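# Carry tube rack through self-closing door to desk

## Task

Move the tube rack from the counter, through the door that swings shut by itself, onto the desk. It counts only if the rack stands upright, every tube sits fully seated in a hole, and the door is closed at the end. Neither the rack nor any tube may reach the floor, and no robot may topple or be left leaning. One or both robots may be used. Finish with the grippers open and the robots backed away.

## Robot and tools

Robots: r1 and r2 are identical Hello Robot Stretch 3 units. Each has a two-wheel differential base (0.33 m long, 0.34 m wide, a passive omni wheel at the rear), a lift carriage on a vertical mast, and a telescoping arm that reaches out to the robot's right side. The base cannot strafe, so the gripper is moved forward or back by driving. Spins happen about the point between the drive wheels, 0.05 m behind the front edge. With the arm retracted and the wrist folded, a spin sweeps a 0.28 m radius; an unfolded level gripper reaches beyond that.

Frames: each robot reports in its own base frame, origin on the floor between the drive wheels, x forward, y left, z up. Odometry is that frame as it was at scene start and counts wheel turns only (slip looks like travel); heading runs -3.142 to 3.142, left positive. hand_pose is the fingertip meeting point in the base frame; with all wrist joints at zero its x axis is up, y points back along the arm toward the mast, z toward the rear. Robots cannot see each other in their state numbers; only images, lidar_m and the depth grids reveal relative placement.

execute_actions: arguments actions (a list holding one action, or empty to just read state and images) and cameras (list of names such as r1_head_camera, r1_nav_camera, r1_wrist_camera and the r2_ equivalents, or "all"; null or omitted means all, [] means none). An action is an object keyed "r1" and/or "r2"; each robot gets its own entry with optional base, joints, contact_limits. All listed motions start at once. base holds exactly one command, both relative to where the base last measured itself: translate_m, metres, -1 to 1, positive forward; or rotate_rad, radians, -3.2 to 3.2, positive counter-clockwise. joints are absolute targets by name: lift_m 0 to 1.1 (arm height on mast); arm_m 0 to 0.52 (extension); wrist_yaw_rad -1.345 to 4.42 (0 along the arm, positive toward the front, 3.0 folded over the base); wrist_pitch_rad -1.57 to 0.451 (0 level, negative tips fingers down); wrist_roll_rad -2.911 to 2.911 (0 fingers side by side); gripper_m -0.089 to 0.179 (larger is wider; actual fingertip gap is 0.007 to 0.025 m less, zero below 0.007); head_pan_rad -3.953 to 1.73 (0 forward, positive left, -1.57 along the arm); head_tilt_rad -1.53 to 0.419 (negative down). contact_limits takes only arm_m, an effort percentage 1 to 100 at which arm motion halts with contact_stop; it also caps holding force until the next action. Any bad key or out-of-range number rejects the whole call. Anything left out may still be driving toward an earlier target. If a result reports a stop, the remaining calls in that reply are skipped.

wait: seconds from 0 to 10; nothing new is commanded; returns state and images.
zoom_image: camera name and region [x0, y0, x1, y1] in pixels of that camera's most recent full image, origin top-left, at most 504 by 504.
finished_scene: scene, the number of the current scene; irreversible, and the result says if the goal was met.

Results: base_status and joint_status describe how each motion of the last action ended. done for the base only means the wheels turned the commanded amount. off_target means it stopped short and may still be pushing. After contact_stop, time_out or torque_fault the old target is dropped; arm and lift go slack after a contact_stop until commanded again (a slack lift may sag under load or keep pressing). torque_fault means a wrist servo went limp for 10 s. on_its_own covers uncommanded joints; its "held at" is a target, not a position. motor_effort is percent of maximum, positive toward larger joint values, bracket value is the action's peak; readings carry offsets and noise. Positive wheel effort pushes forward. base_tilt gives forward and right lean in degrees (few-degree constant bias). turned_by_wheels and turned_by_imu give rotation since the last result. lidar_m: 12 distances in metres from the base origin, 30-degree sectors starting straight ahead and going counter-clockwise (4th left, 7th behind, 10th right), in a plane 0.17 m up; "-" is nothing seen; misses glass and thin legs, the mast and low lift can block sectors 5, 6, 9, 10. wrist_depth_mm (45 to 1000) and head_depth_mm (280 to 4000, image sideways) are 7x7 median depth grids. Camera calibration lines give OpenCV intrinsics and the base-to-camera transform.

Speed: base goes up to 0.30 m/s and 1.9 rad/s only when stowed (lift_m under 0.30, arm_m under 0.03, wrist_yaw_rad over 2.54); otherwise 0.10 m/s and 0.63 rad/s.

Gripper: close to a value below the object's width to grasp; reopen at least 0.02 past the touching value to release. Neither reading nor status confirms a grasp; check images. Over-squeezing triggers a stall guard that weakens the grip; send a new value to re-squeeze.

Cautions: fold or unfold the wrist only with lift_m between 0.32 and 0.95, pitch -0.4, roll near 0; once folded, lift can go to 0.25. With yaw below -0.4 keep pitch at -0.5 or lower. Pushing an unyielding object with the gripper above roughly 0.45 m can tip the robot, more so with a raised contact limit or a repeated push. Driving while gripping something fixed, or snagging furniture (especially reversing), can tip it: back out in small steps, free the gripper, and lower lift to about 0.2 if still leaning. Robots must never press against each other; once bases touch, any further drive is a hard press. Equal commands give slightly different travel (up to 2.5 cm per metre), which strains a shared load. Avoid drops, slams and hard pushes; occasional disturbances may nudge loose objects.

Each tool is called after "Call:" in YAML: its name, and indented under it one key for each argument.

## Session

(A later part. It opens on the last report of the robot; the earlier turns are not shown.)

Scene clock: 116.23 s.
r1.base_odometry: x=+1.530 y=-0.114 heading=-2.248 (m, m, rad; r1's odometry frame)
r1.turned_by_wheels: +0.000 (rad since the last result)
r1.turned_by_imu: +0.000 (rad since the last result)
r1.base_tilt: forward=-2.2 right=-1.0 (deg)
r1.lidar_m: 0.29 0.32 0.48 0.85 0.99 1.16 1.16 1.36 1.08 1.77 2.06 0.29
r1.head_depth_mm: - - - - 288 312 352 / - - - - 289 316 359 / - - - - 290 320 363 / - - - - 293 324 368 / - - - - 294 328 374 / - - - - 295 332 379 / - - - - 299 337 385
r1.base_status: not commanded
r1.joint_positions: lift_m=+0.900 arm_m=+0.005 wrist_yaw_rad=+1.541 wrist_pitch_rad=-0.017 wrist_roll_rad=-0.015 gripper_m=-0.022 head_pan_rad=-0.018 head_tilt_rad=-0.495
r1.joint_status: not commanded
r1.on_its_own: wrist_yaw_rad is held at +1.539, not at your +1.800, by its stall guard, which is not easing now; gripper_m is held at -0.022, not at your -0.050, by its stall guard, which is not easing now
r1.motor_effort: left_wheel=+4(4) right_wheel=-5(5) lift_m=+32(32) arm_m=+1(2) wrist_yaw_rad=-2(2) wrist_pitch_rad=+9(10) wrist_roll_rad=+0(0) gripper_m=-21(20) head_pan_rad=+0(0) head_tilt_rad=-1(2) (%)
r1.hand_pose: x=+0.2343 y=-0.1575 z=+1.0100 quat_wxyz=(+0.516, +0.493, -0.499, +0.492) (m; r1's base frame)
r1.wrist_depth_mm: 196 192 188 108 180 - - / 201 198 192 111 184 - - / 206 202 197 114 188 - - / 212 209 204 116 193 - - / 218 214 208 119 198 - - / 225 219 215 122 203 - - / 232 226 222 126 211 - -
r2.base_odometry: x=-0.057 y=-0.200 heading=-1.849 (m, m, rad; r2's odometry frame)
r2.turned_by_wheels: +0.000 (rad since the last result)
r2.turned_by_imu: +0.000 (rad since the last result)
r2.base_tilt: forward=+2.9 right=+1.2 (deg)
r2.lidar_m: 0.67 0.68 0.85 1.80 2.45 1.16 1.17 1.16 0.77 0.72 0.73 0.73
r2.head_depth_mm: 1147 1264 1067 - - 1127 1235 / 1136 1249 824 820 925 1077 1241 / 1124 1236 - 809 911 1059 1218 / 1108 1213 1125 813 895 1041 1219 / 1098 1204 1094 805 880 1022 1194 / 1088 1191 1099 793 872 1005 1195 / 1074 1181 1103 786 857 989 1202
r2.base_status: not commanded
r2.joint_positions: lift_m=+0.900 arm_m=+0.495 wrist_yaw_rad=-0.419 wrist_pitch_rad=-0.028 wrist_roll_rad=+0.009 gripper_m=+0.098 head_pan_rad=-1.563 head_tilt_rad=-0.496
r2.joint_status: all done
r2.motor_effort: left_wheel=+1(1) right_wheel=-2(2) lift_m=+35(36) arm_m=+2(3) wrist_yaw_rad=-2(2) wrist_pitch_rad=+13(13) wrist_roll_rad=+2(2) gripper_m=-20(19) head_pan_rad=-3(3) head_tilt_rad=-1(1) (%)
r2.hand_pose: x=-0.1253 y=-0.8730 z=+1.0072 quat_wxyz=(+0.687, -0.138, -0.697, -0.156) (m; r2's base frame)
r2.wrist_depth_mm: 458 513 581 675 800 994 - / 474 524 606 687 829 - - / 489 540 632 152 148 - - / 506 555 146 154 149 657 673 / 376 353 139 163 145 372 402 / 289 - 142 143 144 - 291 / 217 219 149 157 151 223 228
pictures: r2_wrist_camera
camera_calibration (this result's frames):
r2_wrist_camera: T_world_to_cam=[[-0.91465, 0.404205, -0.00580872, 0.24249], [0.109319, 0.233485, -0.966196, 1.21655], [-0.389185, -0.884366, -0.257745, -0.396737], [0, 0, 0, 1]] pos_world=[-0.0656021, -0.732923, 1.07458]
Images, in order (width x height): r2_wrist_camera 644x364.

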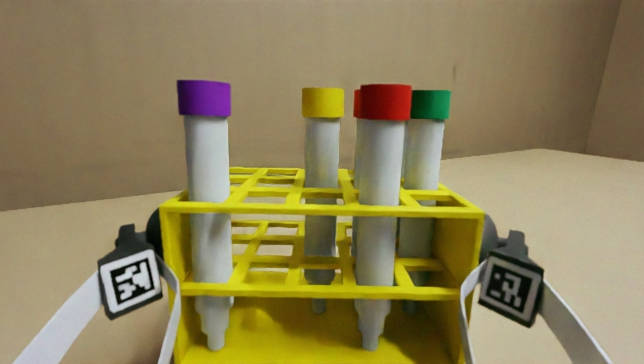

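Call:
execute_actions:
  actions:
    - {"r2":{"joints":{"arm_m":0.005,"wrist_yaw_rad":1.57,"head_pan_rad":0,"head_tilt_rad":-0.8}}}
  cameras: []

Call:
execute_actions:
  actions:
    - {"r2":{"base":{"rotate_rad":1.8}}}
  cameras: []

Call:
execute_actions:
  actions:
    - {"r2":{"base":{"translate_m":1}}}
  cameras: []

Call:
execute_actions:
  actions:
    - {"r2":{"base":{"rotate_rad":1.38}}}
  cameras: ["r2_head_camera","r2_wrist_camera"]

Scene clock: 135.57 s.
r1.base_odometry: x=+1.530 y=-0.114 heading=-2.248 (m, m, rad; r1's odometry frame)
r1.turned_by_wheels: +0.000 (rad since the last result)
r1.turned_by_imu: +0.002 (rad since the last result)
r1.base_tilt: forward=-2.3 right=-0.9 (deg)
r1.lidar_m: 0.29 0.32 0.48 0.85 0.99 1.15 1.16 1.36 1.07 1.77 2.06 0.29
r1.head_depth_mm: - - - - 288 312 352 / - - - - 288 316 359 / - - - - 290 320 363 / - - - - 293 323 368 / - - - - 294 328 374 / - - - - 295 331 379 / - - - - 299 336 385
r1.base_status: not commanded
r1.joint_positions: lift_m=+0.900 arm_m=+0.005 wrist_yaw_rad=+1.541 wrist_pitch_rad=-0.017 wrist_roll_rad=-0.015 gripper_m=-0.022 head_pan_rad=-0.018 head_tilt_rad=-0.495
r1.joint_status: not commanded
r1.on_its_own: wrist_yaw_rad is held at +1.539, not at your +1.800, by its stall guard, which is not easing now; gripper_m is held at -0.022, not at your -0.050, by its stall guard, which is not easing now
r1.motor_effort: left_wheel=+4(4) right_wheel=-5(4) lift_m=+32(32) arm_m=+2(2) wrist_yaw_rad=-3(2) wrist_pitch_rad=+10(10) wrist_roll_rad=+0(0) gripper_m=-20(21) head_pan_rad=+0(0) head_tilt_rad=-2(2) (%)
r1.hand_pose: x=+0.2343 y=-0.1575 z=+1.0100 quat_wxyz=(+0.516, +0.493, -0.499, +0.492) (m; r1's base frame)
r1.wrist_depth_mm: 196 192 187 108 179 - - / 201 197 192 111 184 - - / 206 202 197 114 189 - - / 212 207 203 116 193 - - / 218 213 208 120 197 - - / 226 218 216 122 202 - - / 232 227 222 127 211 - -
r2.base_odometry: x=-0.057 y=-0.200 heading=-1.849 (m, m, rad; r2's odometry frame)
r2.turned_by_wheels: +0.000 (rad since the last result)
r2.turned_by_imu: +0.001 (rad since the last result)
r2.base_tilt: forward=+2.9 right=+1.3 (deg)
r2.lidar_m: 0.67 0.68 0.85 1.80 2.45 1.16 1.17 1.15 0.78 0.72 0.73 0.73
r2.head_depth_mm: 586 682 814 932 312 1229 1103 / 579 671 795 929 336 1224 1108 / 572 661 783 961 1240 1257 1109 / 563 650 767 939 1201 1254 1111 / 555 640 752 916 1173 1261 1116 / 547 630 740 897 1137 1264 1118 / 540 619 727 875 1104 1260 1117
r2.base_status: not commanded
r2.joint_positions: lift_m=+0.900 arm_m=+0.005 wrist_yaw_rad=+1.569 wrist_pitch_rad=-0.028 wrist_roll_rad=+0.009 gripper_m=+0.098 head_pan_rad=-0.007 head_tilt_rad=-0.790
r2.joint_status: all done
r2.motor_effort: left_wheel=+1(2) right_wheel=-2(2) lift_m=+35(35) arm_m=-3(4) wrist_yaw_rad=+0(2) wrist_pitch_rad=+13(12) wrist_roll_rad=+2(2) gripper_m=-20(20) head_pan_rad=+2(30) head_tilt_rad=-3(16) (%)
r2.hand_pose: x=+0.2341 y=-0.1508 z=+1.0072 quat_wxyz=(+0.505, +0.509, -0.495, +0.490) (m; r2's base frame)
r2.wrist_depth_mm: 523 539 550 567 590 610 630 / 539 552 575 597 604 629 660 / 562 582 591 152 148 665 697 / 582 602 146 155 150 695 719 / 615 619 136 163 146 733 760 / 629 - 139 142 144 - 827 / 659 687 149 156 151 854 864
pictures: none
No camera images: the call's "cameras" was empty. Leave "cameras" out to get every camera's image.

Scene clock: 139.40 s.
r1.base_odometry: x=+1.530 y=-0.114 heading=-2.248 (m, m, rad; r1's odometry frame)
r1.turned_by_wheels: +0.000 (rad since the last result)
r1.turned_by_imu: +0.001 (rad since the last result)
r1.base_tilt: forward=-2.4 right=-0.9 (deg)
r1.lidar_m: 0.29 0.32 0.48 0.85 0.99 1.16 1.16 1.10 1.09 1.77 2.06 0.29
r1.head_depth_mm: - - - - 288 312 352 / - - - - 289 316 359 / - - - - 290 319 363 / - - - - 293 324 369 / - - - - 294 328 374 / - - - - 295 332 380 / - - - - 299 336 385
r1.base_status: not commanded
r1.joint_positions: lift_m=+0.900 arm_m=+0.005 wrist_yaw_rad=+1.541 wrist_pitch_rad=-0.017 wrist_roll_rad=-0.015 gripper_m=-0.022 head_pan_rad=-0.018 head_tilt_rad=-0.495
r1.joint_status: not commanded
r1.on_its_own: wrist_yaw_rad is held at +1.539, not at your +1.800, by its stall guard, which is not easing now; gripper_m is held at -0.022, not at your -0.050, by its stall guard, which is not easing now
r1.motor_effort: left_wheel=+5(5) right_wheel=-4(5) lift_m=+32(32) arm_m=+1(1) wrist_yaw_rad=-2(3) wrist_pitch_rad=+10(10) wrist_roll_rad=+0(0) gripper_m=-20(20) head_pan_rad=+0(0) head_tilt_rad=-2(3) (%)
r1.hand_pose: x=+0.2343 y=-0.1575 z=+1.0100 quat_wxyz=(+0.516, +0.493, -0.499, +0.492) (m; r1's base frame)
r1.wrist_depth_mm: 196 191 188 108 180 - - / 201 195 192 111 185 - - / 205 203 197 113 189 - - / 212 208 202 116 194 - - / 218 213 207 120 198 - - / 224 219 215 123 201 - - / 233 226 220 127 210 - -
r2.base_odometry: x=-0.057 y=-0.200 heading=-0.049 (m, m, rad; r2's odometry frame)
r2.turned_by_wheels: +1.800 (rad since the last result)
r2.turned_by_imu: +1.797 (rad since the last result)
r2.base_tilt: forward=+2.8 right=+1.3 (deg)
r2.lidar_m: 2.42 1.22 1.16 1.95 0.92 0.73 0.72 0.78 0.68 0.67 0.72 1.07
r2.head_depth_mm: 2059 2304 2027 1723 313 1228 1107 / 2074 2328 2036 1678 336 1228 1111 / 2092 2342 2032 1684 1441 1259 1116 / 2111 2398 2052 1691 1447 1258 1113 / 2137 2393 2062 1697 1449 1258 1111 / 2142 2416 2057 1692 1451 1265 1117 / 2170 2433 2059 1702 1451 1261 1123
r2.base_status: done
r2.joint_positions: lift_m=+0.900 arm_m=+0.005 wrist_yaw_rad=+1.569 wrist_pitch_rad=-0.028 wrist_roll_rad=+0.009 gripper_m=+0.098 head_pan_rad=-0.007 head_tilt_rad=-0.790
r2.joint_status: not commanded
r2.motor_effort: left_wheel=-4(9) right_wheel=+4(8) lift_m=+35(35) arm_m=-3(3) wrist_yaw_rad=-1(0) wrist_pitch_rad=+13(13) wrist_roll_rad=+2(2) gripper_m=-19(19) head_pan_rad=+3(3) head_tilt_rad=-3(3) (%)
r2.hand_pose: x=+0.2341 y=-0.1508 z=+1.0072 quat_wxyz=(+0.505, +0.509, -0.495, +0.490) (m; r2's base frame)
r2.wrist_depth_mm: - - - - - - 738 / - - - - - - 728 / - - - 152 148 - 721 / - - 146 155 150 - 712 / - - 135 163 146 896 698 / - - 139 143 144 - 705 / - - 149 156 151 - 661
pictures: none
No camera images: the call's "cameras" was empty. Leave "cameras" out to get every camera's image.

Scene clock: 150.63 s.
r1.base_odometry: x=+1.530 y=-0.114 heading=-2.248 (m, m, rad; r1's odometry frame)
r1.turned_by_wheels: +0.000 (rad since the last result)
r1.turned_by_imu: +0.003 (rad since the last result)
r1.base_tilt: forward=-2.3 right=-0.9 (deg)
r1.lidar_m: 0.29 0.32 0.48 0.85 0.99 1.16 1.16 1.36 1.77 0.96 2.06 0.29
r1.head_depth_mm: - - - - 288 313 352 / - - - - 289 316 358 / - - - - 291 320 363 / - - - - 292 324 368 / - - - - 294 328 373 / - - - - 295 332 379 / - - - - 299 335 385
r1.base_status: not commanded
r1.joint_positions: lift_m=+0.900 arm_m=+0.005 wrist_yaw_rad=+1.541 wrist_pitch_rad=-0.017 wrist_roll_rad=-0.015 gripper_m=-0.021 head_pan_rad=-0.018 head_tilt_rad=-0.495
r1.joint_status: not commanded
r1.on_its_own: wrist_yaw_rad is held at +1.539, not at your +1.800, by its stall guard, which is not easing now; gripper_m is held at -0.022, not at your -0.050, by its stall guard, which is not easing now
r1.motor_effort: left_wheel=+4(5) right_wheel=-5(5) lift_m=+32(32) arm_m=+1(1) wrist_yaw_rad=-3(2) wrist_pitch_rad=+10(10) wrist_roll_rad=+0(0) gripper_m=-20(21) head_pan_rad=+0(1) head_tilt_rad=-3(2) (%)
r1.hand_pose: x=+0.2343 y=-0.1575 z=+1.0100 quat_wxyz=(+0.516, +0.493, -0.499, +0.492) (m; r1's base frame)
r1.wrist_depth_mm: 195 192 187 108 180 - - / 201 197 192 111 183 - - / 206 202 198 114 189 - - / 212 208 203 117 193 - - / 218 213 208 120 199 - - / 225 219 215 123 202 - - / 231 225 221 127 210 - -
r2.base_odometry: x=+0.942 y=-0.250 heading=-0.050 (m, m, rad; r2's odometry frame)
r2.turned_by_wheels: +0.000 (rad since the last result)
r2.turned_by_imu: +0.002 (rad since the last result)
r2.base_tilt: forward=+2.8 right=+1.3 (deg)
r2.lidar_m: 1.43 1.54 1.95 0.86 1.99 1.73 1.71 1.00 0.79 0.78 0.84 1.25
r2.head_depth_mm: 1198 1374 1621 1720 311 1227 1107 / 1210 1398 1642 1681 336 1231 1111 / 1222 1413 1658 1687 1444 1254 1112 / 1224 1421 1677 1695 1440 1252 1112 / 1229 1443 1713 1698 1440 1257 1116 / 1244 1459 1729 1699 1450 1265 1117 / 1255 1470 1748 1714 1458 1265 1117
r2.base_status: done
r2.joint_positions: lift_m=+0.900 arm_m=+0.005 wrist_yaw_rad=+1.569 wrist_pitch_rad=-0.028 wrist_roll_rad=+0.009 gripper_m=+0.098 head_pan_rad=-0.007 head_tilt_rad=-0.790
r2.joint_status: not commanded
r2.motor_effort: left_wheel=-4(5) right_wheel=+3(8) lift_m=+35(35) arm_m=-3(3) wrist_yaw_rad=+1(0) wrist_pitch_rad=+12(13) wrist_roll_rad=+2(2) gripper_m=-19(19) head_pan_rad=+2(3) head_tilt_rad=-3(3) (%)
r2.hand_pose: x=+0.2341 y=-0.1508 z=+1.0072 quat_wxyz=(+0.505, +0.509, -0.495, +0.490) (m; r2's base frame)
r2.wrist_depth_mm: - - - - - - 909 / - - - - - - 863 / - - - 153 148 - 856 / - - 146 156 151 - 859 / - - 140 163 145 - 857 / - - 142 143 144 - 837 / - - 149 156 151 - 787
pictures: none
No camera images: the call's "cameras" was empty. Leave "cameras" out to get every camera's image.

Scene clock: 153.77 s.
r1.base_odometry: x=+1.530 y=-0.114 heading=-2.248 (m, m, rad; r1's odometry frame)
r1.turned_by_wheels: +0.000 (rad since the last result)
r1.turned_by_imu: +0.001 (rad since the last result)
r1.base_tilt: forward=-2.4 right=-1.0 (deg)
r1.lidar_m: 0.29 0.32 0.48 0.85 0.99 1.15 1.16 1.36 1.77 1.09 2.06 0.29
r1.head_depth_mm: - - - - 288 312 351 / - - - - 289 316 359 / - - - - 291 320 363 / - - - - 292 324 369 / - - - - 294 327 373 / - - - - 295 332 379 / - - - - 298 336 385
r1.base_status: not commanded
r1.joint_positions: lift_m=+0.900 arm_m=+0.005 wrist_yaw_rad=+1.541 wrist_pitch_rad=-0.017 wrist_roll_rad=-0.015 gripper_m=-0.021 head_pan_rad=-0.018 head_tilt_rad=-0.495
r1.joint_status: not commanded
r1.on_its_own: wrist_yaw_rad is held at +1.539, not at your +1.800, by its stall guard, which is not easing now; gripper_m is held at -0.022, not at your -0.050, by its stall guard, which is not easing now
r1.motor_effort: left_wheel=+4(5) right_wheel=-5(5) lift_m=+32(32) arm_m=+1(1) wrist_yaw_rad=-2(2) wrist_pitch_rad=+10(10) wrist_roll_rad=+0(0) gripper_m=-20(20) head_pan_rad=+0(0) head_tilt_rad=-2(3) (%)
r1.hand_pose: x=+0.2343 y=-0.1575 z=+1.0100 quat_wxyz=(+0.516, +0.493, -0.499, +0.492) (m; r1's base frame)
r1.wrist_depth_mm: 196 192 188 108 180 - - / 202 198 194 111 184 - - / 207 202 198 114 189 - - / 213 207 202 117 194 - - / 218 216 210 119 198 - - / 224 219 215 123 201 - - / 231 226 222 126 212 - -
r2.base_odometry: x=+0.942 y=-0.250 heading=+1.330 (m, m, rad; r2's odometry frame)
r2.turned_by_wheels: +1.380 (rad since the last result)
r2.turned_by_imu: +1.377 (rad since the last result)
r2.base_tilt: forward=+2.7 right=+1.3 (deg)
r2.lidar_m: 1.95 0.86 1.81 1.71 1.21 0.83 0.78 0.79 1.02 1.43 1.45 1.88
r2.head_depth_mm: 1649 1912 2034 1725 313 1224 1108 / 3336 2398 2034 1690 336 1230 1105 / 3320 2591 2030 1688 1442 1248 1111 / 3337 2583 2046 1697 1442 1260 1116 / 3291 2602 2049 1700 1447 1255 1118 / 3319 2615 1801 1489 1420 1260 1116 / 994 844 1895 1703 1420 1259 1117
r2.base_status: done
r2.joint_positions: lift_m=+0.900 arm_m=+0.005 wrist_yaw_rad=+1.569 wrist_pitch_rad=-0.028 wrist_roll_rad=+0.009 gripper_m=+0.098 head_pan_rad=-0.007 head_tilt_rad=-0.790
r2.joint_status: not commanded
r2.motor_effort: left_wheel=-4(10) right_wheel=+3(8) lift_m=+36(35) arm_m=-3(4) wrist_yaw_rad=+0(0) wrist_pitch_rad=+13(12) wrist_roll_rad=+2(2) gripper_m=-20(20) head_pan_rad=+3(3) head_tilt_rad=-3(4) (%)
r2.hand_pose: x=+0.2341 y=-0.1508 z=+1.0072 quat_wxyz=(+0.505, +0.509, -0.495, +0.490) (m; r2's base frame)
r2.wrist_depth_mm: - 760 - - - - - / - 766 - - - - - / 998 801 - 153 148 - - / - 951 146 156 150 - - / - 870 135 163 146 - - / - - 142 142 144 - - / - - 149 156 152 - -
pictures: r2_head_camera (sideways: a quarter turn clockwise sets it upright), r2_wrist_camera
camera_calibration (this result's frames):
r2_head_camera: T_world_to_cam=[[-0.730839, 0.00819956, -0.6825, 0.915255], [0.0102728, 0.999947, 0.00101302, 0.00316718], [0.682472, -0.00627081, -0.730884, 0.901786], [0, 0, 0, 1]] pos_world=[0.0534276, -0.00501677, 1.28376]
r2_wrist_camera: T_world_to_cam=[[0.000985339, -0.999981, -0.00603465, -0.146527], [-0.25791, 0.00557637, -0.966153, 1.06015], [0.966168, 0.00250839, -0.2579, 0.19845], [0, 0, 0, 1]] pos_world=[0.0818317, -0.152933, 1.07456]
Images, in order (width x height): r2_head_camera 896x504, r2_wrist_camera 644x364.

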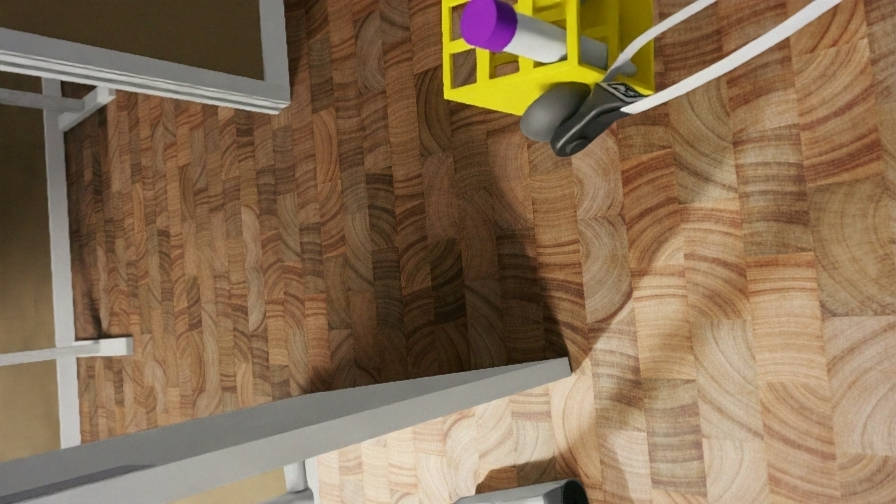

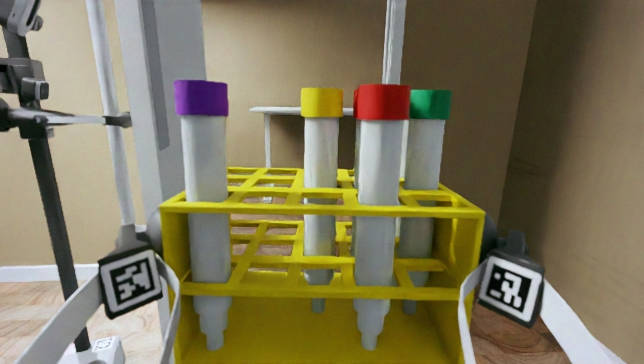

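Clear.

Call:
execute_actions:
  actions:
    - {"r2":{"base":{"translate_m":1}}}
  cameras: []

Call:
execute_actions:
  actions:
    - {"r2":{"base":{"translate_m":1}}}
  cameras: []

Call:
execute_actions:
  actions:
    - {"r2":{"base":{"translate_m":0.75}},"r1":{"base":{"translate_m":0.45}}}
  cameras: ["r2_head_camera"]

Scene clock: 174.90 s.
r1.base_odometry: x=+1.530 y=-0.114 heading=-2.248 (m, m, rad; r1's odometry frame)
r1.turned_by_wheels: +0.000 (rad since the last result)
r1.turned_by_imu: +0.004 (rad since the last result)
r1.base_tilt: forward=-2.4 right=-1.0 (deg)
r1.lidar_m: 0.29 0.32 0.48 0.85 0.99 1.16 1.16 1.36 1.77 1.77 2.06 0.29
r1.head_depth_mm: - - - - 288 312 352 / - - - - 289 316 358 / - - - - 291 319 363 / - - - - 292 324 369 / - - - - 294 328 374 / - - - - 295 332 379 / - - - - 298 336 385
r1.base_status: not commanded
r1.joint_positions: lift_m=+0.900 arm_m=+0.005 wrist_yaw_rad=+1.541 wrist_pitch_rad=-0.017 wrist_roll_rad=-0.015 gripper_m=-0.021 head_pan_rad=-0.018 head_tilt_rad=-0.495
r1.joint_status: not commanded
r1.on_its_own: wrist_yaw_rad is held at +1.539, not at your +1.800, by its stall guard, which is not easing now; gripper_m is held at -0.022, not at your -0.050, by its stall guard, which is not easing now
r1.motor_effort: left_wheel=+4(4) right_wheel=-5(5) lift_m=+32(32) arm_m=+2(1) wrist_yaw_rad=-3(3) wrist_pitch_rad=+10(10) wrist_roll_rad=+0(0) gripper_m=-20(20) head_pan_rad=+0(0) head_tilt_rad=-2(2) (%)
r1.hand_pose: x=+0.2343 y=-0.1575 z=+1.0100 quat_wxyz=(+0.516, +0.493, -0.499, +0.492) (m; r1's base frame)
r1.wrist_depth_mm: 195 191 188 108 180 - - / 201 197 192 111 184 341 - / 207 201 197 114 188 - - / 211 207 202 116 194 - - / 218 214 208 120 198 - - / 224 220 215 122 202 - - / 233 226 221 126 211 - -
r2.base_odometry: x=+1.180 y=+0.722 heading=+1.330 (m, m, rad; r2's odometry frame)
r2.turned_by_wheels: +0.000 (rad since the last result)
r2.turned_by_imu: +0.002 (rad since the last result)
r2.base_tilt: forward=+2.8 right=+1.3 (deg)
r2.lidar_m: 2.54 0.52 0.32 0.28 0.28 1.89 1.77 1.80 1.44 1.35 1.32 1.02
r2.head_depth_mm: 2613 2494 2034 1467 310 1228 1104 / 2657 2566 2036 1687 336 1230 1109 / 2631 2582 2039 1687 1443 1255 1112 / 2609 2592 2050 1690 1437 1252 1109 / 2589 2612 2049 1701 1447 1254 1120 / 2498 2505 2064 1707 1455 1264 1119 / 2531 2619 2079 1701 1300 1125 990
r2.base_status: done
r2.joint_positions: lift_m=+0.900 arm_m=+0.005 wrist_yaw_rad=+1.569 wrist_pitch_rad=-0.028 wrist_roll_rad=+0.009 gripper_m=+0.098 head_pan_rad=-0.007 head_tilt_rad=-0.790
r2.joint_status: not commanded
r2.motor_effort: left_wheel=-4(6) right_wheel=+3(7) lift_m=+35(36) arm_m=-3(3) wrist_yaw_rad=+0(0) wrist_pitch_rad=+13(13) wrist_roll_rad=+2(2) gripper_m=-20(20) head_pan_rad=+3(2) head_tilt_rad=-3(3) (%)
r2.hand_pose: x=+0.2341 y=-0.1508 z=+1.0072 quat_wxyz=(+0.505, +0.509, -0.495, +0.490) (m; r2's base frame)
r2.wrist_depth_mm: 795 - - - - 766 777 / 792 - - - - 799 796 / 734 - - 153 148 817 856 / 723 - 145 155 150 874 888 / 715 - 140 163 146 913 949 / 681 - 142 143 144 - 993 / 664 - 150 157 151 - -
pictures: none
No camera images: the call's "cameras" was empty. Leave "cameras" out to get every camera's image.

Scene clock: 186.13 s.
r1.base_odometry: x=+1.530 y=-0.114 heading=-2.248 (m, m, rad; r1's odometry frame)
r1.turned_by_wheels: +0.000 (rad since the last result)
r1.turned_by_imu: +0.003 (rad since the last result)
r1.base_tilt: forward=-2.4 right=-0.9 (deg)
r1.lidar_m: 0.29 0.32 0.48 0.85 0.99 1.16 1.16 1.36 1.77 1.77 2.05 0.29
r1.head_depth_mm: - - - - 288 313 352 / - - - - 289 316 359 / - - - - 290 320 364 / - - - - 293 323 368 / - - - - 294 328 374 / - - - - 295 332 379 / - - - - 299 336 385
r1.base_status: not commanded
r1.joint_positions: lift_m=+0.900 arm_m=+0.005 wrist_yaw_rad=+1.541 wrist_pitch_rad=-0.017 wrist_roll_rad=-0.015 gripper_m=-0.021 head_pan_rad=-0.018 head_tilt_rad=-0.495
r1.joint_status: not commanded
r1.on_its_own: wrist_yaw_rad is held at +1.539, not at your +1.800, by its stall guard, which is not easing now; gripper_m is held at -0.022, not at your -0.050, by its stall guard, which is not easing now
r1.motor_effort: left_wheel=+4(4) right_wheel=-4(4) lift_m=+33(32) arm_m=+1(1) wrist_yaw_rad=-2(2) wrist_pitch_rad=+10(10) wrist_roll_rad=+0(0) gripper_m=-21(20) head_pan_rad=+0(0) head_tilt_rad=-2(1) (%)
r1.hand_pose: x=+0.2343 y=-0.1575 z=+1.0100 quat_wxyz=(+0.516, +0.493, -0.499, +0.492) (m; r1's base frame)
r1.wrist_depth_mm: 197 192 187 108 180 - - / 201 197 191 111 184 - - / 207 202 198 113 188 - - / 213 208 203 117 194 - - / 218 213 209 120 197 - - / 225 219 215 123 202 - - / 233 227 221 127 210 - -
r2.base_odometry: x=+1.418 y=+1.693 heading=+1.330 (m, m, rad; r2's odometry frame)
r2.turned_by_wheels: +0.000 (rad since the last result)
r2.turned_by_imu: +0.002 (rad since the last result)
r2.base_tilt: forward=+2.7 right=+1.4 (deg)
r2.lidar_m: 2.00 1.56 2.63 0.53 0.53 0.59 1.08 1.97 1.34 0.48 1.29 1.65
r2.head_depth_mm: 1780 2070 2011 1732 311 1232 1107 / 1771 2045 2041 1688 336 1234 1107 / 1756 2019 2036 1695 1439 1258 1111 / 1737 2005 2044 1691 1438 1253 1116 / 1729 1983 2055 1701 1437 1257 1116 / 1131 1957 1942 1688 1453 1262 1116 / 1146 1856 2082 1705 1456 1265 1117
r2.base_status: done
r2.joint_positions: lift_m=+0.900 arm_m=+0.005 wrist_yaw_rad=+1.569 wrist_pitch_rad=-0.028 wrist_roll_rad=+0.009 gripper_m=+0.098 head_pan_rad=-0.007 head_tilt_rad=-0.790
r2.joint_status: not commanded
r2.motor_effort: left_wheel=-4(5) right_wheel=+3(7) lift_m=+36(35) arm_m=-3(3) wrist_yaw_rad=+1(0) wrist_pitch_rad=+13(12) wrist_roll_rad=+2(2) gripper_m=-18(19) head_pan_rad=+3(3) head_tilt_rad=-3(3) (%)
r2.hand_pose: x=+0.2341 y=-0.1508 z=+1.0072 quat_wxyz=(+0.505, +0.509, -0.495, +0.490) (m; r2's base frame)
r2.wrist_depth_mm: - - - - - - - / - - - - - - - / - - - 153 147 - - / - - 146 155 150 - - / - - 139 163 145 - - / - - 142 142 144 - - / - - 149 156 151 - -
pictures: none
No camera images: the call's "cameras" was empty. Leave "cameras" out to get every camera's image.

Scene clock: 194.87 s.
r1.base_odometry: x=+1.248 y=-0.465 heading=-2.248 (m, m, rad; r1's odometry frame)
r1.turned_by_wheels: +0.000 (rad since the last result)
r1.turned_by_imu: +0.005 (rad since the last result)
r1.base_tilt: forward=-2.4 right=-1.0 (deg)
r1.lidar_m: 0.21 0.21 0.24 0.38 0.85 1.50 1.59 1.87 1.89 1.89 1.77 0.26
r1.head_depth_mm: - - - - - 304 337 / - - - - - 291 325 / - - - - - - 300 / - - - - - - 287 / - - - - - - - / - - - - - - - / - - - - - - -
r1.base_status: done
r1.joint_positions: lift_m=+0.900 arm_m=+0.005 wrist_yaw_rad=+1.617 wrist_pitch_rad=-0.017 wrist_roll_rad=-0.015 gripper_m=-0.022 head_pan_rad=-0.018 head_tilt_rad=-0.496
r1.joint_status: not commanded
r1.on_its_own: wrist_yaw_rad is held at +1.620, not at your +1.800, by its stall guard, which is not easing now; gripper_m is held at -0.022, not at your -0.050, by its stall guard, which is not easing now
r1.motor_effort: left_wheel=+2(17) right_wheel=-3(12) lift_m=+32(32) arm_m=+4(4) wrist_yaw_rad=+3(69) wrist_pitch_rad=+10(9) wrist_roll_rad=+0(0) gripper_m=-20(25) head_pan_rad=+0(0) head_tilt_rad=-2(3) (%)
r1.hand_pose: x=+0.2342 y=-0.1380 z=+1.0100 quat_wxyz=(+0.497, +0.512, -0.480, +0.511) (m; r1's base frame)
r1.wrist_depth_mm: 153 161 173 108 - - - / 156 164 178 111 - - - / 159 168 181 114 - - - / 162 171 185 117 - - - / 165 175 190 120 - - - / 170 179 190 123 - - - / 172 183 203 127 - - -
r2.base_odometry: x=+1.597 y=+2.421 heading=+1.330 (m, m, rad; r2's odometry frame)
r2.turned_by_wheels: +0.000 (rad since the last result)
r2.turned_by_imu: +0.001 (rad since the last result)
r2.base_tilt: forward=+2.8 right=+1.3 (deg)
r2.lidar_m: 1.25 0.87 1.65 2.56 1.20 0.97 1.16 0.87 1.01 1.20 1.22 1.16
r2.head_depth_mm: 927 681 571 1695 310 1223 1104 / 936 683 555 1677 336 1227 1110 / 938 685 558 1666 1438 1253 1106 / 944 689 560 1657 1452 1258 1113 / 947 691 544 1653 1446 1263 1116 / 952 694 546 1643 1451 1262 1120 / 962 698 548 1619 1364 1242 1120
r2.base_status: done
r2.joint_positions: lift_m=+0.900 arm_m=+0.005 wrist_yaw_rad=+1.569 wrist_pitch_rad=-0.028 wrist_roll_rad=+0.009 gripper_m=+0.098 head_pan_rad=-0.007 head_tilt_rad=-0.790
r2.joint_status: not commanded
r2.motor_effort: left_wheel=-5(5) right_wheel=+3(8) lift_m=+35(35) arm_m=-3(3) wrist_yaw_rad=+1(1) wrist_pitch_rad=+13(13) wrist_roll_rad=+2(2) gripper_m=-19(19) head_pan_rad=+1(2) head_tilt_rad=-3(3) (%)
r2.hand_pose: x=+0.2341 y=-0.1508 z=+1.0072 quat_wxyz=(+0.505, +0.509, -0.495, +0.490) (m; r2's base frame)
r2.wrist_depth_mm: - - - - - - - / - - - - - - - / - - 748 154 147 - - / 454 459 146 156 150 501 506 / 802 394 140 163 146 878 - / - - 142 142 144 - - / - - 149 156 151 - -
pictures: r2_head_camera (sideways: a quarter turn clockwise sets it upright)
camera_calibration (this result's frames):
r2_head_camera: T_world_to_cam=[[-0.730885, 0.00819979, -0.682452, 0.915192], [0.0102727, 0.999947, 0.00101281, 0.00316746], [0.682424, -0.00627039, -0.73093, 0.901846], [0, 0, 0, 1]] pos_world=[0.0534264, -0.00501676, 1.28376]
Images, in order (width x height): r2_head_camera 896x504.

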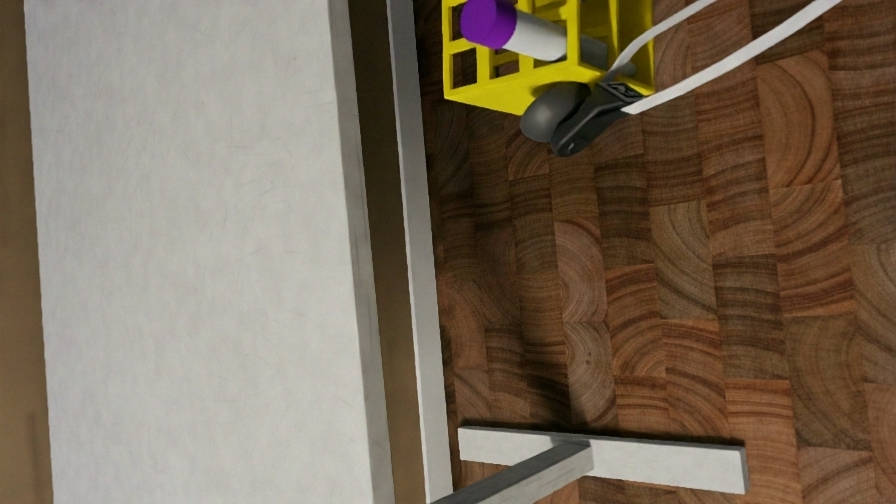

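Desk is high; placing lift ≈0.895.

Call:
execute_actions:
  actions:
    - {"r2":{"base":{"translate_m":0.4},"joints":{"lift_m":0.94}},"r1":{"joints":{"gripper_m":0.15,"wrist_yaw_rad":1.9}}}
  cameras: []

Call:
execute_actions:
  actions:
    - {"r2":{"joints":{"lift_m":0.896}}}
  cameras: []

Call:
execute_actions:
  actions:
    - {"r2":{"joints":{"gripper_m":0.179}}}
  cameras: []

Call:
execute_actions:
  actions:
    - {"r2":{"base":{"translate_m":-0.4}},"r1":{"base":{"translate_m":-0.2}}}
  cameras: ["r2_wrist_camera","r1_nav_camera"]

Scene clock: 208.70 s.
r1.base_odometry: x=+1.248 y=-0.465 heading=-2.248 (m, m, rad; r1's odometry frame)
r1.turned_by_wheels: +0.000 (rad since the last result)
r1.turned_by_imu: +0.002 (rad since the last result)
r1.base_tilt: forward=-2.3 right=-0.9 (deg)
r1.lidar_m: 0.61 0.52 0.52 0.60 0.85 1.50 1.59 1.86 1.89 1.90 1.76 1.53
r1.head_depth_mm: 1215 1320 1415 1548 1723 1646 1321 / 1255 1343 1452 1604 1764 1630 1328 / 1279 1383 1497 1635 1818 1651 1318 / 1307 1397 1553 1674 1890 1630 1321 / 1334 1441 1578 1726 1871 1531 974 / 523 486 534 610 677 744 817 / 474 499 536 569 609 656 710
r1.base_status: not commanded
r1.joint_positions: lift_m=+0.900 arm_m=+0.005 wrist_yaw_rad=+1.854 wrist_pitch_rad=-0.017 wrist_roll_rad=-0.015 gripper_m=+0.150 head_pan_rad=-0.018 head_tilt_rad=-0.496
r1.joint_status: wrist_yaw_rad off_target (ended at +1.854, target +1.900); the others done
r1.on_its_own: wrist_yaw_rad is held at +1.856, not at your +1.900, by its stall guard, which is not easing now
r1.motor_effort: left_wheel=+1(14) right_wheel=-1(3) lift_m=+32(32) arm_m=-3(5) wrist_yaw_rad=+2(93) wrist_pitch_rad=+9(10) wrist_roll_rad=+0(0) gripper_m=+0(81) head_pan_rad=+0(0) head_tilt_rad=-2(2) (%)
r1.hand_pose: x=+0.2243 y=-0.0789 z=+1.0101 quat_wxyz=(+0.433, +0.565, -0.416, +0.566) (m; r1's base frame)
r1.wrist_depth_mm: 430 475 538 - - - - / 437 483 546 - - - - / 441 487 555 - - - - / 449 493 580 - - - - / 462 501 580 - - - - / 463 - 592 - - - - / 457 535 620 - - - -
r2.base_odometry: x=+1.693 y=+2.810 heading=+1.330 (m, m, rad; r2's odometry frame)
r2.turned_by_wheels: +0.000 (rad since the last result)
r2.turned_by_imu: +0.001 (rad since the last result)
r2.base_tilt: forward=+2.8 right=+1.2 (deg)
r2.lidar_m: 0.85 0.87 0.56 2.55 1.82 1.32 1.41 1.23 1.24 1.17 0.90 0.91
r2.head_depth_mm: 744 681 537 310 311 329 294 / 737 683 538 445 365 330 294 / 730 685 540 446 380 331 295 / 725 688 542 447 381 331 293 / 716 692 544 449 382 332 294 / 708 694 546 450 382 333 294 / 703 698 549 452 383 334 295
r2.base_status: done
r2.joint_positions: lift_m=+0.940 arm_m=+0.005 wrist_yaw_rad=+1.569 wrist_pitch_rad=-0.028 wrist_roll_rad=+0.009 gripper_m=+0.098 head_pan_rad=-0.007 head_tilt_rad=-0.790
r2.joint_status: all done
r2.motor_effort: left_wheel=-4(5) right_wheel=+3(7) lift_m=+35(36) arm_m=-4(3) wrist_yaw_rad=+0(0) wrist_pitch_rad=+13(13) wrist_roll_rad=+2(2) gripper_m=-20(19) head_pan_rad=+3(2) head_tilt_rad=-3(3) (%)
r2.hand_pose: x=+0.2341 y=-0.1508 z=+1.0470 quat_wxyz=(+0.506, +0.509, -0.495, +0.490) (m; r2's base frame)
r2.wrist_depth_mm: 711 708 722 751 746 747 791 / 728 738 733 766 759 807 829 / 748 771 773 153 147 837 860 / 601 614 146 155 149 662 672 / 383 357 140 163 145 375 404 / 294 - 142 143 144 - 293 / 219 220 149 156 151 225 228
pictures: none
No camera images: the call's "cameras" was empty. Leave "cameras" out to get every camera's image.

Scene clock: 209.93 s.
r1.base_odometry: x=+1.248 y=-0.465 heading=-2.248 (m, m, rad; r1's odometry frame)
r1.turned_by_wheels: +0.000 (rad since the last result)
r1.turned_by_imu: +0.000 (rad since the last result)
r1.base_tilt: forward=-2.3 right=-1.1 (deg)
r1.lidar_m: 1.44 0.82 0.73 0.73 0.86 1.50 1.59 1.86 1.89 1.89 1.76 1.53
r1.head_depth_mm: 1223 1312 1425 1559 1717 1635 1312 / 1244 1351 1451 1605 1750 1619 1326 / 1281 1375 1511 1641 1813 1644 1324 / 1288 1404 1534 1689 1860 1643 1329 / 1330 1443 1592 1737 1900 1640 1323 / 1350 1470 1593 1703 1792 1644 1314 / 1232 1271 1300 1358 1399 1441 1327
r1.base_status: not commanded
r1.joint_positions: lift_m=+0.900 arm_m=+0.005 wrist_yaw_rad=+1.854 wrist_pitch_rad=-0.017 wrist_roll_rad=-0.015 gripper_m=+0.150 head_pan_rad=-0.018 head_tilt_rad=-0.496
r1.joint_status: not commanded
r1.on_its_own: wrist_yaw_rad is held at +1.856, not at your +1.900, by its stall guard, which is not easing now
r1.motor_effort: left_wheel=+1(1) right_wheel=-1(1) lift_m=+32(32) arm_m=-3(3) wrist_yaw_rad=+2(2) wrist_pitch_rad=+9(9) wrist_roll_rad=+0(0) gripper_m=+0(1) head_pan_rad=+0(0) head_tilt_rad=-2(2) (%)
r1.hand_pose: x=+0.2243 y=-0.0789 z=+1.0101 quat_wxyz=(+0.433, +0.565, -0.416, +0.566) (m; r1's base frame)
r1.wrist_depth_mm: 674 828 - - - - - / 671 843 - - - - - / 687 848 - - - - - / 696 832 - - - - - / 693 838 - - - - - / 697 - - - - - - / 687 889 - - - - -
r2.base_odometry: x=+1.693 y=+2.810 heading=+1.330 (m, m, rad; r2's odometry frame)
r2.turned_by_wheels: +0.000 (rad since the last result)
r2.turned_by_imu: +0.000 (rad since the last result)
r2.base_tilt: forward=+2.7 right=+1.3 (deg)
r2.lidar_m: 0.85 0.87 0.56 2.55 1.82 1.32 1.26 1.23 1.24 1.17 0.90 0.91
r2.head_depth_mm: 743 679 536 455 315 330 292 / 737 682 538 445 344 330 294 / 729 684 540 447 380 331 295 / 722 690 542 447 381 331 293 / 715 692 544 449 382 332 294 / 709 695 545 450 382 333 294 / 703 697 548 451 383 333 294
r2.base_status: not commanded
r2.joint_positions: lift_m=+0.896 arm_m=+0.005 wrist_yaw_rad=+1.569 wrist_pitch_rad=-0.028 wrist_roll_rad=+0.009 gripper_m=+0.098 head_pan_rad=-0.007 head_tilt_rad=-0.790
r2.joint_status: all done
r2.motor_effort: left_wheel=-4(5) right_wheel=+3(3) lift_m=+22(32) arm_m=-3(3) wrist_yaw_rad=+1(0) wrist_pitch_rad=+13(13) wrist_roll_rad=+2(2) gripper_m=-20(20) head_pan_rad=+3(3) head_tilt_rad=-3(3) (%)
r2.hand_pose: x=+0.2341 y=-0.1508 z=+1.0036 quat_wxyz=(+0.506, +0.509, -0.495, +0.490) (m; r2's base frame)
r2.wrist_depth_mm: 678 693 718 734 740 775 784 / 725 724 736 764 765 813 807 / 736 755 710 152 147 826 859 / 441 448 145 154 149 488 496 / 278 261 140 163 145 274 299 / 210 - 142 142 143 - 215 / 161 161 148 156 151 165 167
pictures: none
No camera images: the call's "cameras" was empty. Leave "cameras" out to get every camera's image.

Scene clock: 211.23 s.
r1.base_odometry: x=+1.248 y=-0.465 heading=-2.248 (m, m, rad; r1's odometry frame)
r1.turned_by_wheels: +0.000 (rad since the last result)
r1.turned_by_imu: +0.000 (rad since the last result)
r1.base_tilt: forward=-2.4 right=-0.9 (deg)
r1.lidar_m: 1.44 0.84 0.73 0.73 0.85 1.50 1.59 1.86 1.89 1.89 1.77 1.53
r1.head_depth_mm: 1215 1315 1427 1551 1711 1634 1319 / 1254 1355 1458 1607 1758 1640 1322 / 1278 1373 1493 1637 1822 1632 1326 / 1299 1407 1540 1693 1863 1649 1327 / 1318 1442 1578 1737 1910 1639 1327 / 1356 1449 1576 1704 1804 1631 1323 / 1227 1275 1316 1354 1404 1448 1324
r1.base_status: not commanded
r1.joint_positions: lift_m=+0.900 arm_m=+0.005 wrist_yaw_rad=+1.854 wrist_pitch_rad=-0.017 wrist_roll_rad=-0.015 gripper_m=+0.150 head_pan_rad=-0.018 head_tilt_rad=-0.496
r1.joint_status: not commanded
r1.on_its_own: wrist_yaw_rad is held at +1.856, not at your +1.900, by its stall guard, which is not easing now
r1.motor_effort: left_wheel=+1(1) right_wheel=-1(1) lift_m=+32(32) arm_m=-3(3) wrist_yaw_rad=+2(2) wrist_pitch_rad=+10(9) wrist_roll_rad=+0(0) gripper_m=+0(0) head_pan_rad=+0(0) head_tilt_rad=-2(2) (%)
r1.hand_pose: x=+0.2243 y=-0.0789 z=+1.0101 quat_wxyz=(+0.433, +0.565, -0.416, +0.566) (m; r1's base frame)
r1.wrist_depth_mm: 697 846 - - - - - / 696 816 - - - - - / 702 852 - - - - - / 708 850 - - - - - / 703 848 - - - - - / 717 - - - - - - / 689 915 - - - - -
r2.base_odometry: x=+1.693 y=+2.810 heading=+1.330 (m, m, rad; r2's odometry frame)
r2.turned_by_wheels: +0.000 (rad since the last result)
r2.turned_by_imu: +0.000 (rad since the last result)
r2.base_tilt: forward=+2.9 right=+1.2 (deg)
r2.lidar_m: 0.85 0.87 0.56 2.55 1.82 1.32 1.24 1.23 1.24 1.16 0.89 0.91
r2.head_depth_mm: 743 680 537 454 321 329 292 / 738 683 538 446 338 330 295 / 729 686 541 447 380 331 295 / 723 690 542 447 381 331 293 / 716 692 544 448 381 332 294 / 711 694 546 450 383 333 294 / 702 698 548 452 384 333 295
r2.base_status: not commanded
r2.joint_positions: lift_m=+0.896 arm_m=+0.005 wrist_yaw_rad=+1.569 wrist_pitch_rad=-0.021 wrist_roll_rad=+0.009 gripper_m=+0.179 head_pan_rad=-0.007 head_tilt_rad=-0.790
r2.joint_status: all done
r2.motor_effort: left_wheel=-5(5) right_wheel=+3(3) lift_m=+22(23) arm_m=-3(3) wrist_yaw_rad=+0(1) wrist_pitch_rad=+9(13) wrist_roll_rad=+2(2) gripper_m=-1(82) head_pan_rad=+3(3) head_tilt_rad=-3(3) (%)
r2.hand_pose: x=+0.2343 y=-0.1508 z=+1.0055 quat_wxyz=(+0.504, +0.507, -0.497, +0.492) (m; r2's base frame)
r2.wrist_depth_mm: 676 713 712 717 749 770 802 / 723 731 754 749 773 804 817 / 758 760 769 151 143 813 865 / 456 465 145 153 151 511 517 / 308 192 135 161 144 278 309 / - 188 143 141 137 203 219 / 157 161 153 161 156 162 163
pictures: none
No camera images: the call's "cameras" was empty. Leave "cameras" out to get every camera's image.

Scene clock: 216.70 s.
r1.base_odometry: x=+1.373 y=-0.309 heading=-2.248 (m, m, rad; r1's odometry frame)
r1.turned_by_wheels: +0.000 (rad since the last result)
r1.turned_by_imu: +0.001 (rad since the last result)
r1.base_tilt: forward=-2.5 right=-1.1 (deg)
r1.lidar_m: 1.55 0.90 0.79 0.78 0.91 1.39 1.40 1.64 1.83 1.84 1.98 1.72
r1.head_depth_mm: 1381 1490 1602 1763 1927 1633 1320 / 1407 1526 1646 1792 1951 1628 1322 / 1435 1560 1708 1862 1985 1644 1321 / 1470 1597 1745 1919 2035 1646 1317 / 1518 1646 1778 1988 2071 1638 1324 / 1519 1633 1754 1866 1903 1635 1328 / 1322 1370 1412 1456 1515 1541 1319
r1.base_status: done
r1.joint_positions: lift_m=+0.900 arm_m=+0.005 wrist_yaw_rad=+1.854 wrist_pitch_rad=-0.017 wrist_roll_rad=-0.015 gripper_m=+0.150 head_pan_rad=-0.018 head_tilt_rad=-0.496
r1.joint_status: not commanded
r1.on_its_own: wrist_yaw_rad is held at +1.856, not at your +1.900, by its stall guard, which is not easing now
r1.motor_effort: left_wheel=+2(5) right_wheel=-1(2) lift_m=+32(32) arm_m=-3(3) wrist_yaw_rad=+2(2) wrist_pitch_rad=+9(9) wrist_roll_rad=+0(0) gripper_m=+0(0) head_pan_rad=+0(0) head_tilt_rad=-2(3) (%)
r1.hand_pose: x=+0.2243 y=-0.0789 z=+1.0101 quat_wxyz=(+0.433, +0.565, -0.416, +0.566) (m; r1's base frame)
r1.wrist_depth_mm: 735 904 - - - - - / 744 910 - - - - - / 739 900 - - - - - / 746 921 - - - - - / 765 922 - - - - - / 768 - - - - - - / 731 963 - - - - -
r2.base_odometry: x=+1.597 y=+2.421 heading=+1.330 (m, m, rad; r2's odometry frame)
r2.turned_by_wheels: +0.000 (rad since the last result)
r2.turned_by_imu: +0.000 (rad since the last result)
r2.base_tilt: forward=+2.8 right=+1.4 (deg)
r2.lidar_m: 1.25 0.87 1.65 2.57 1.20 0.90 0.85 0.86 1.02 1.20 1.22 1.16
r2.head_depth_mm: 928 603 571 1687 1436 1248 1106 / 933 600 556 1677 1474 1249 1110 / 940 637 557 1660 1445 1255 1109 / 942 688 560 1652 1443 1257 1114 / 947 692 544 1660 1445 1262 1114 / 954 694 546 1633 1446 1264 1118 / 962 698 547 1605 1371 1245 1121
r2.base_status: done
r2.joint_positions: lift_m=+0.896 arm_m=+0.005 wrist_yaw_rad=+1.569 wrist_pitch_rad=-0.021 wrist_roll_rad=+0.009 gripper_m=+0.179 head_pan_rad=-0.007 head_tilt_rad=-0.790
r2.joint_status: not commanded
r2.motor_effort: left_wheel=-4(8) right_wheel=+4(5) lift_m=+22(22) arm_m=-4(3) wrist_yaw_rad=+0(0) wrist_pitch_rad=+9(9) wrist_roll_rad=+2(2) gripper_m=+0(0) head_pan_rad=+4(3) head_tilt_rad=-3(3) (%)
r2.hand_pose: x=+0.2343 y=-0.1508 z=+1.0056 quat_wxyz=(+0.504, +0.507, -0.497, +0.492) (m; r2's base frame)
r2.wrist_depth_mm: - - - - - - - / - - - - - - - / - - - 529 - - - / 460 464 476 481 495 501 515 / 808 - - - - - - / - - - - - - - / - - - - - - -
pictures: r1_nav_camera (sideways: a quarter turn counterclockwise sets it upright), r2_wrist_camera
camera_calibration (this result's frames):
r1_nav_camera: T_world_to_cam=[[0.471141, -0.00655992, 0.882034, -1.11308], [0.0031899, -0.999953, -0.00914081, 0.0643235], [0.882052, 0.0071202, -0.471098, 0.562503], [0, 0, 0, 1]] pos_world=[0.0280555, 0.0530136, 1.24736]
r2_wrist_camera: T_world_to_cam=[[0.00102673, -0.999981, -0.00601441, -0.146567], [-0.250913, 0.0055644, -0.967994, 1.05892], [0.968009, 0.00250296, -0.250902, 0.190368], [0, 0, 0, 1]] pos_world=[0.0815674, -0.152933, 1.07191]
Images, in order (width x height): r1_nav_camera 672x504, r2_wrist_camera 644x364.

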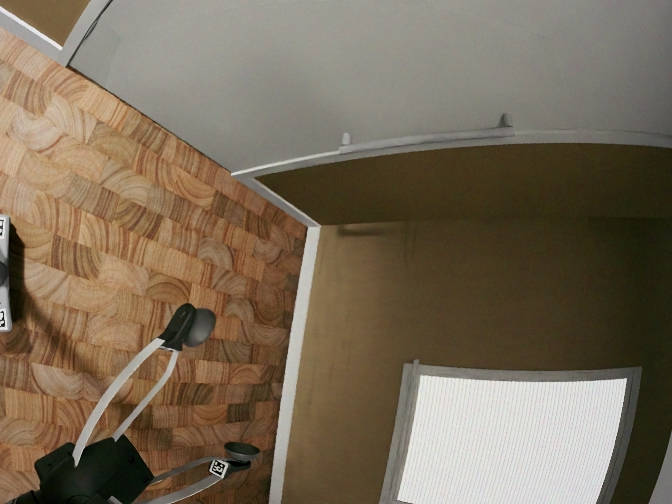

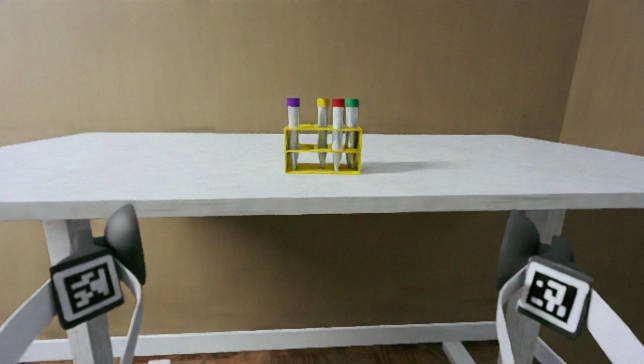

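Call:
finished_scene:
  scene: 2

The scene is finished: the task was done.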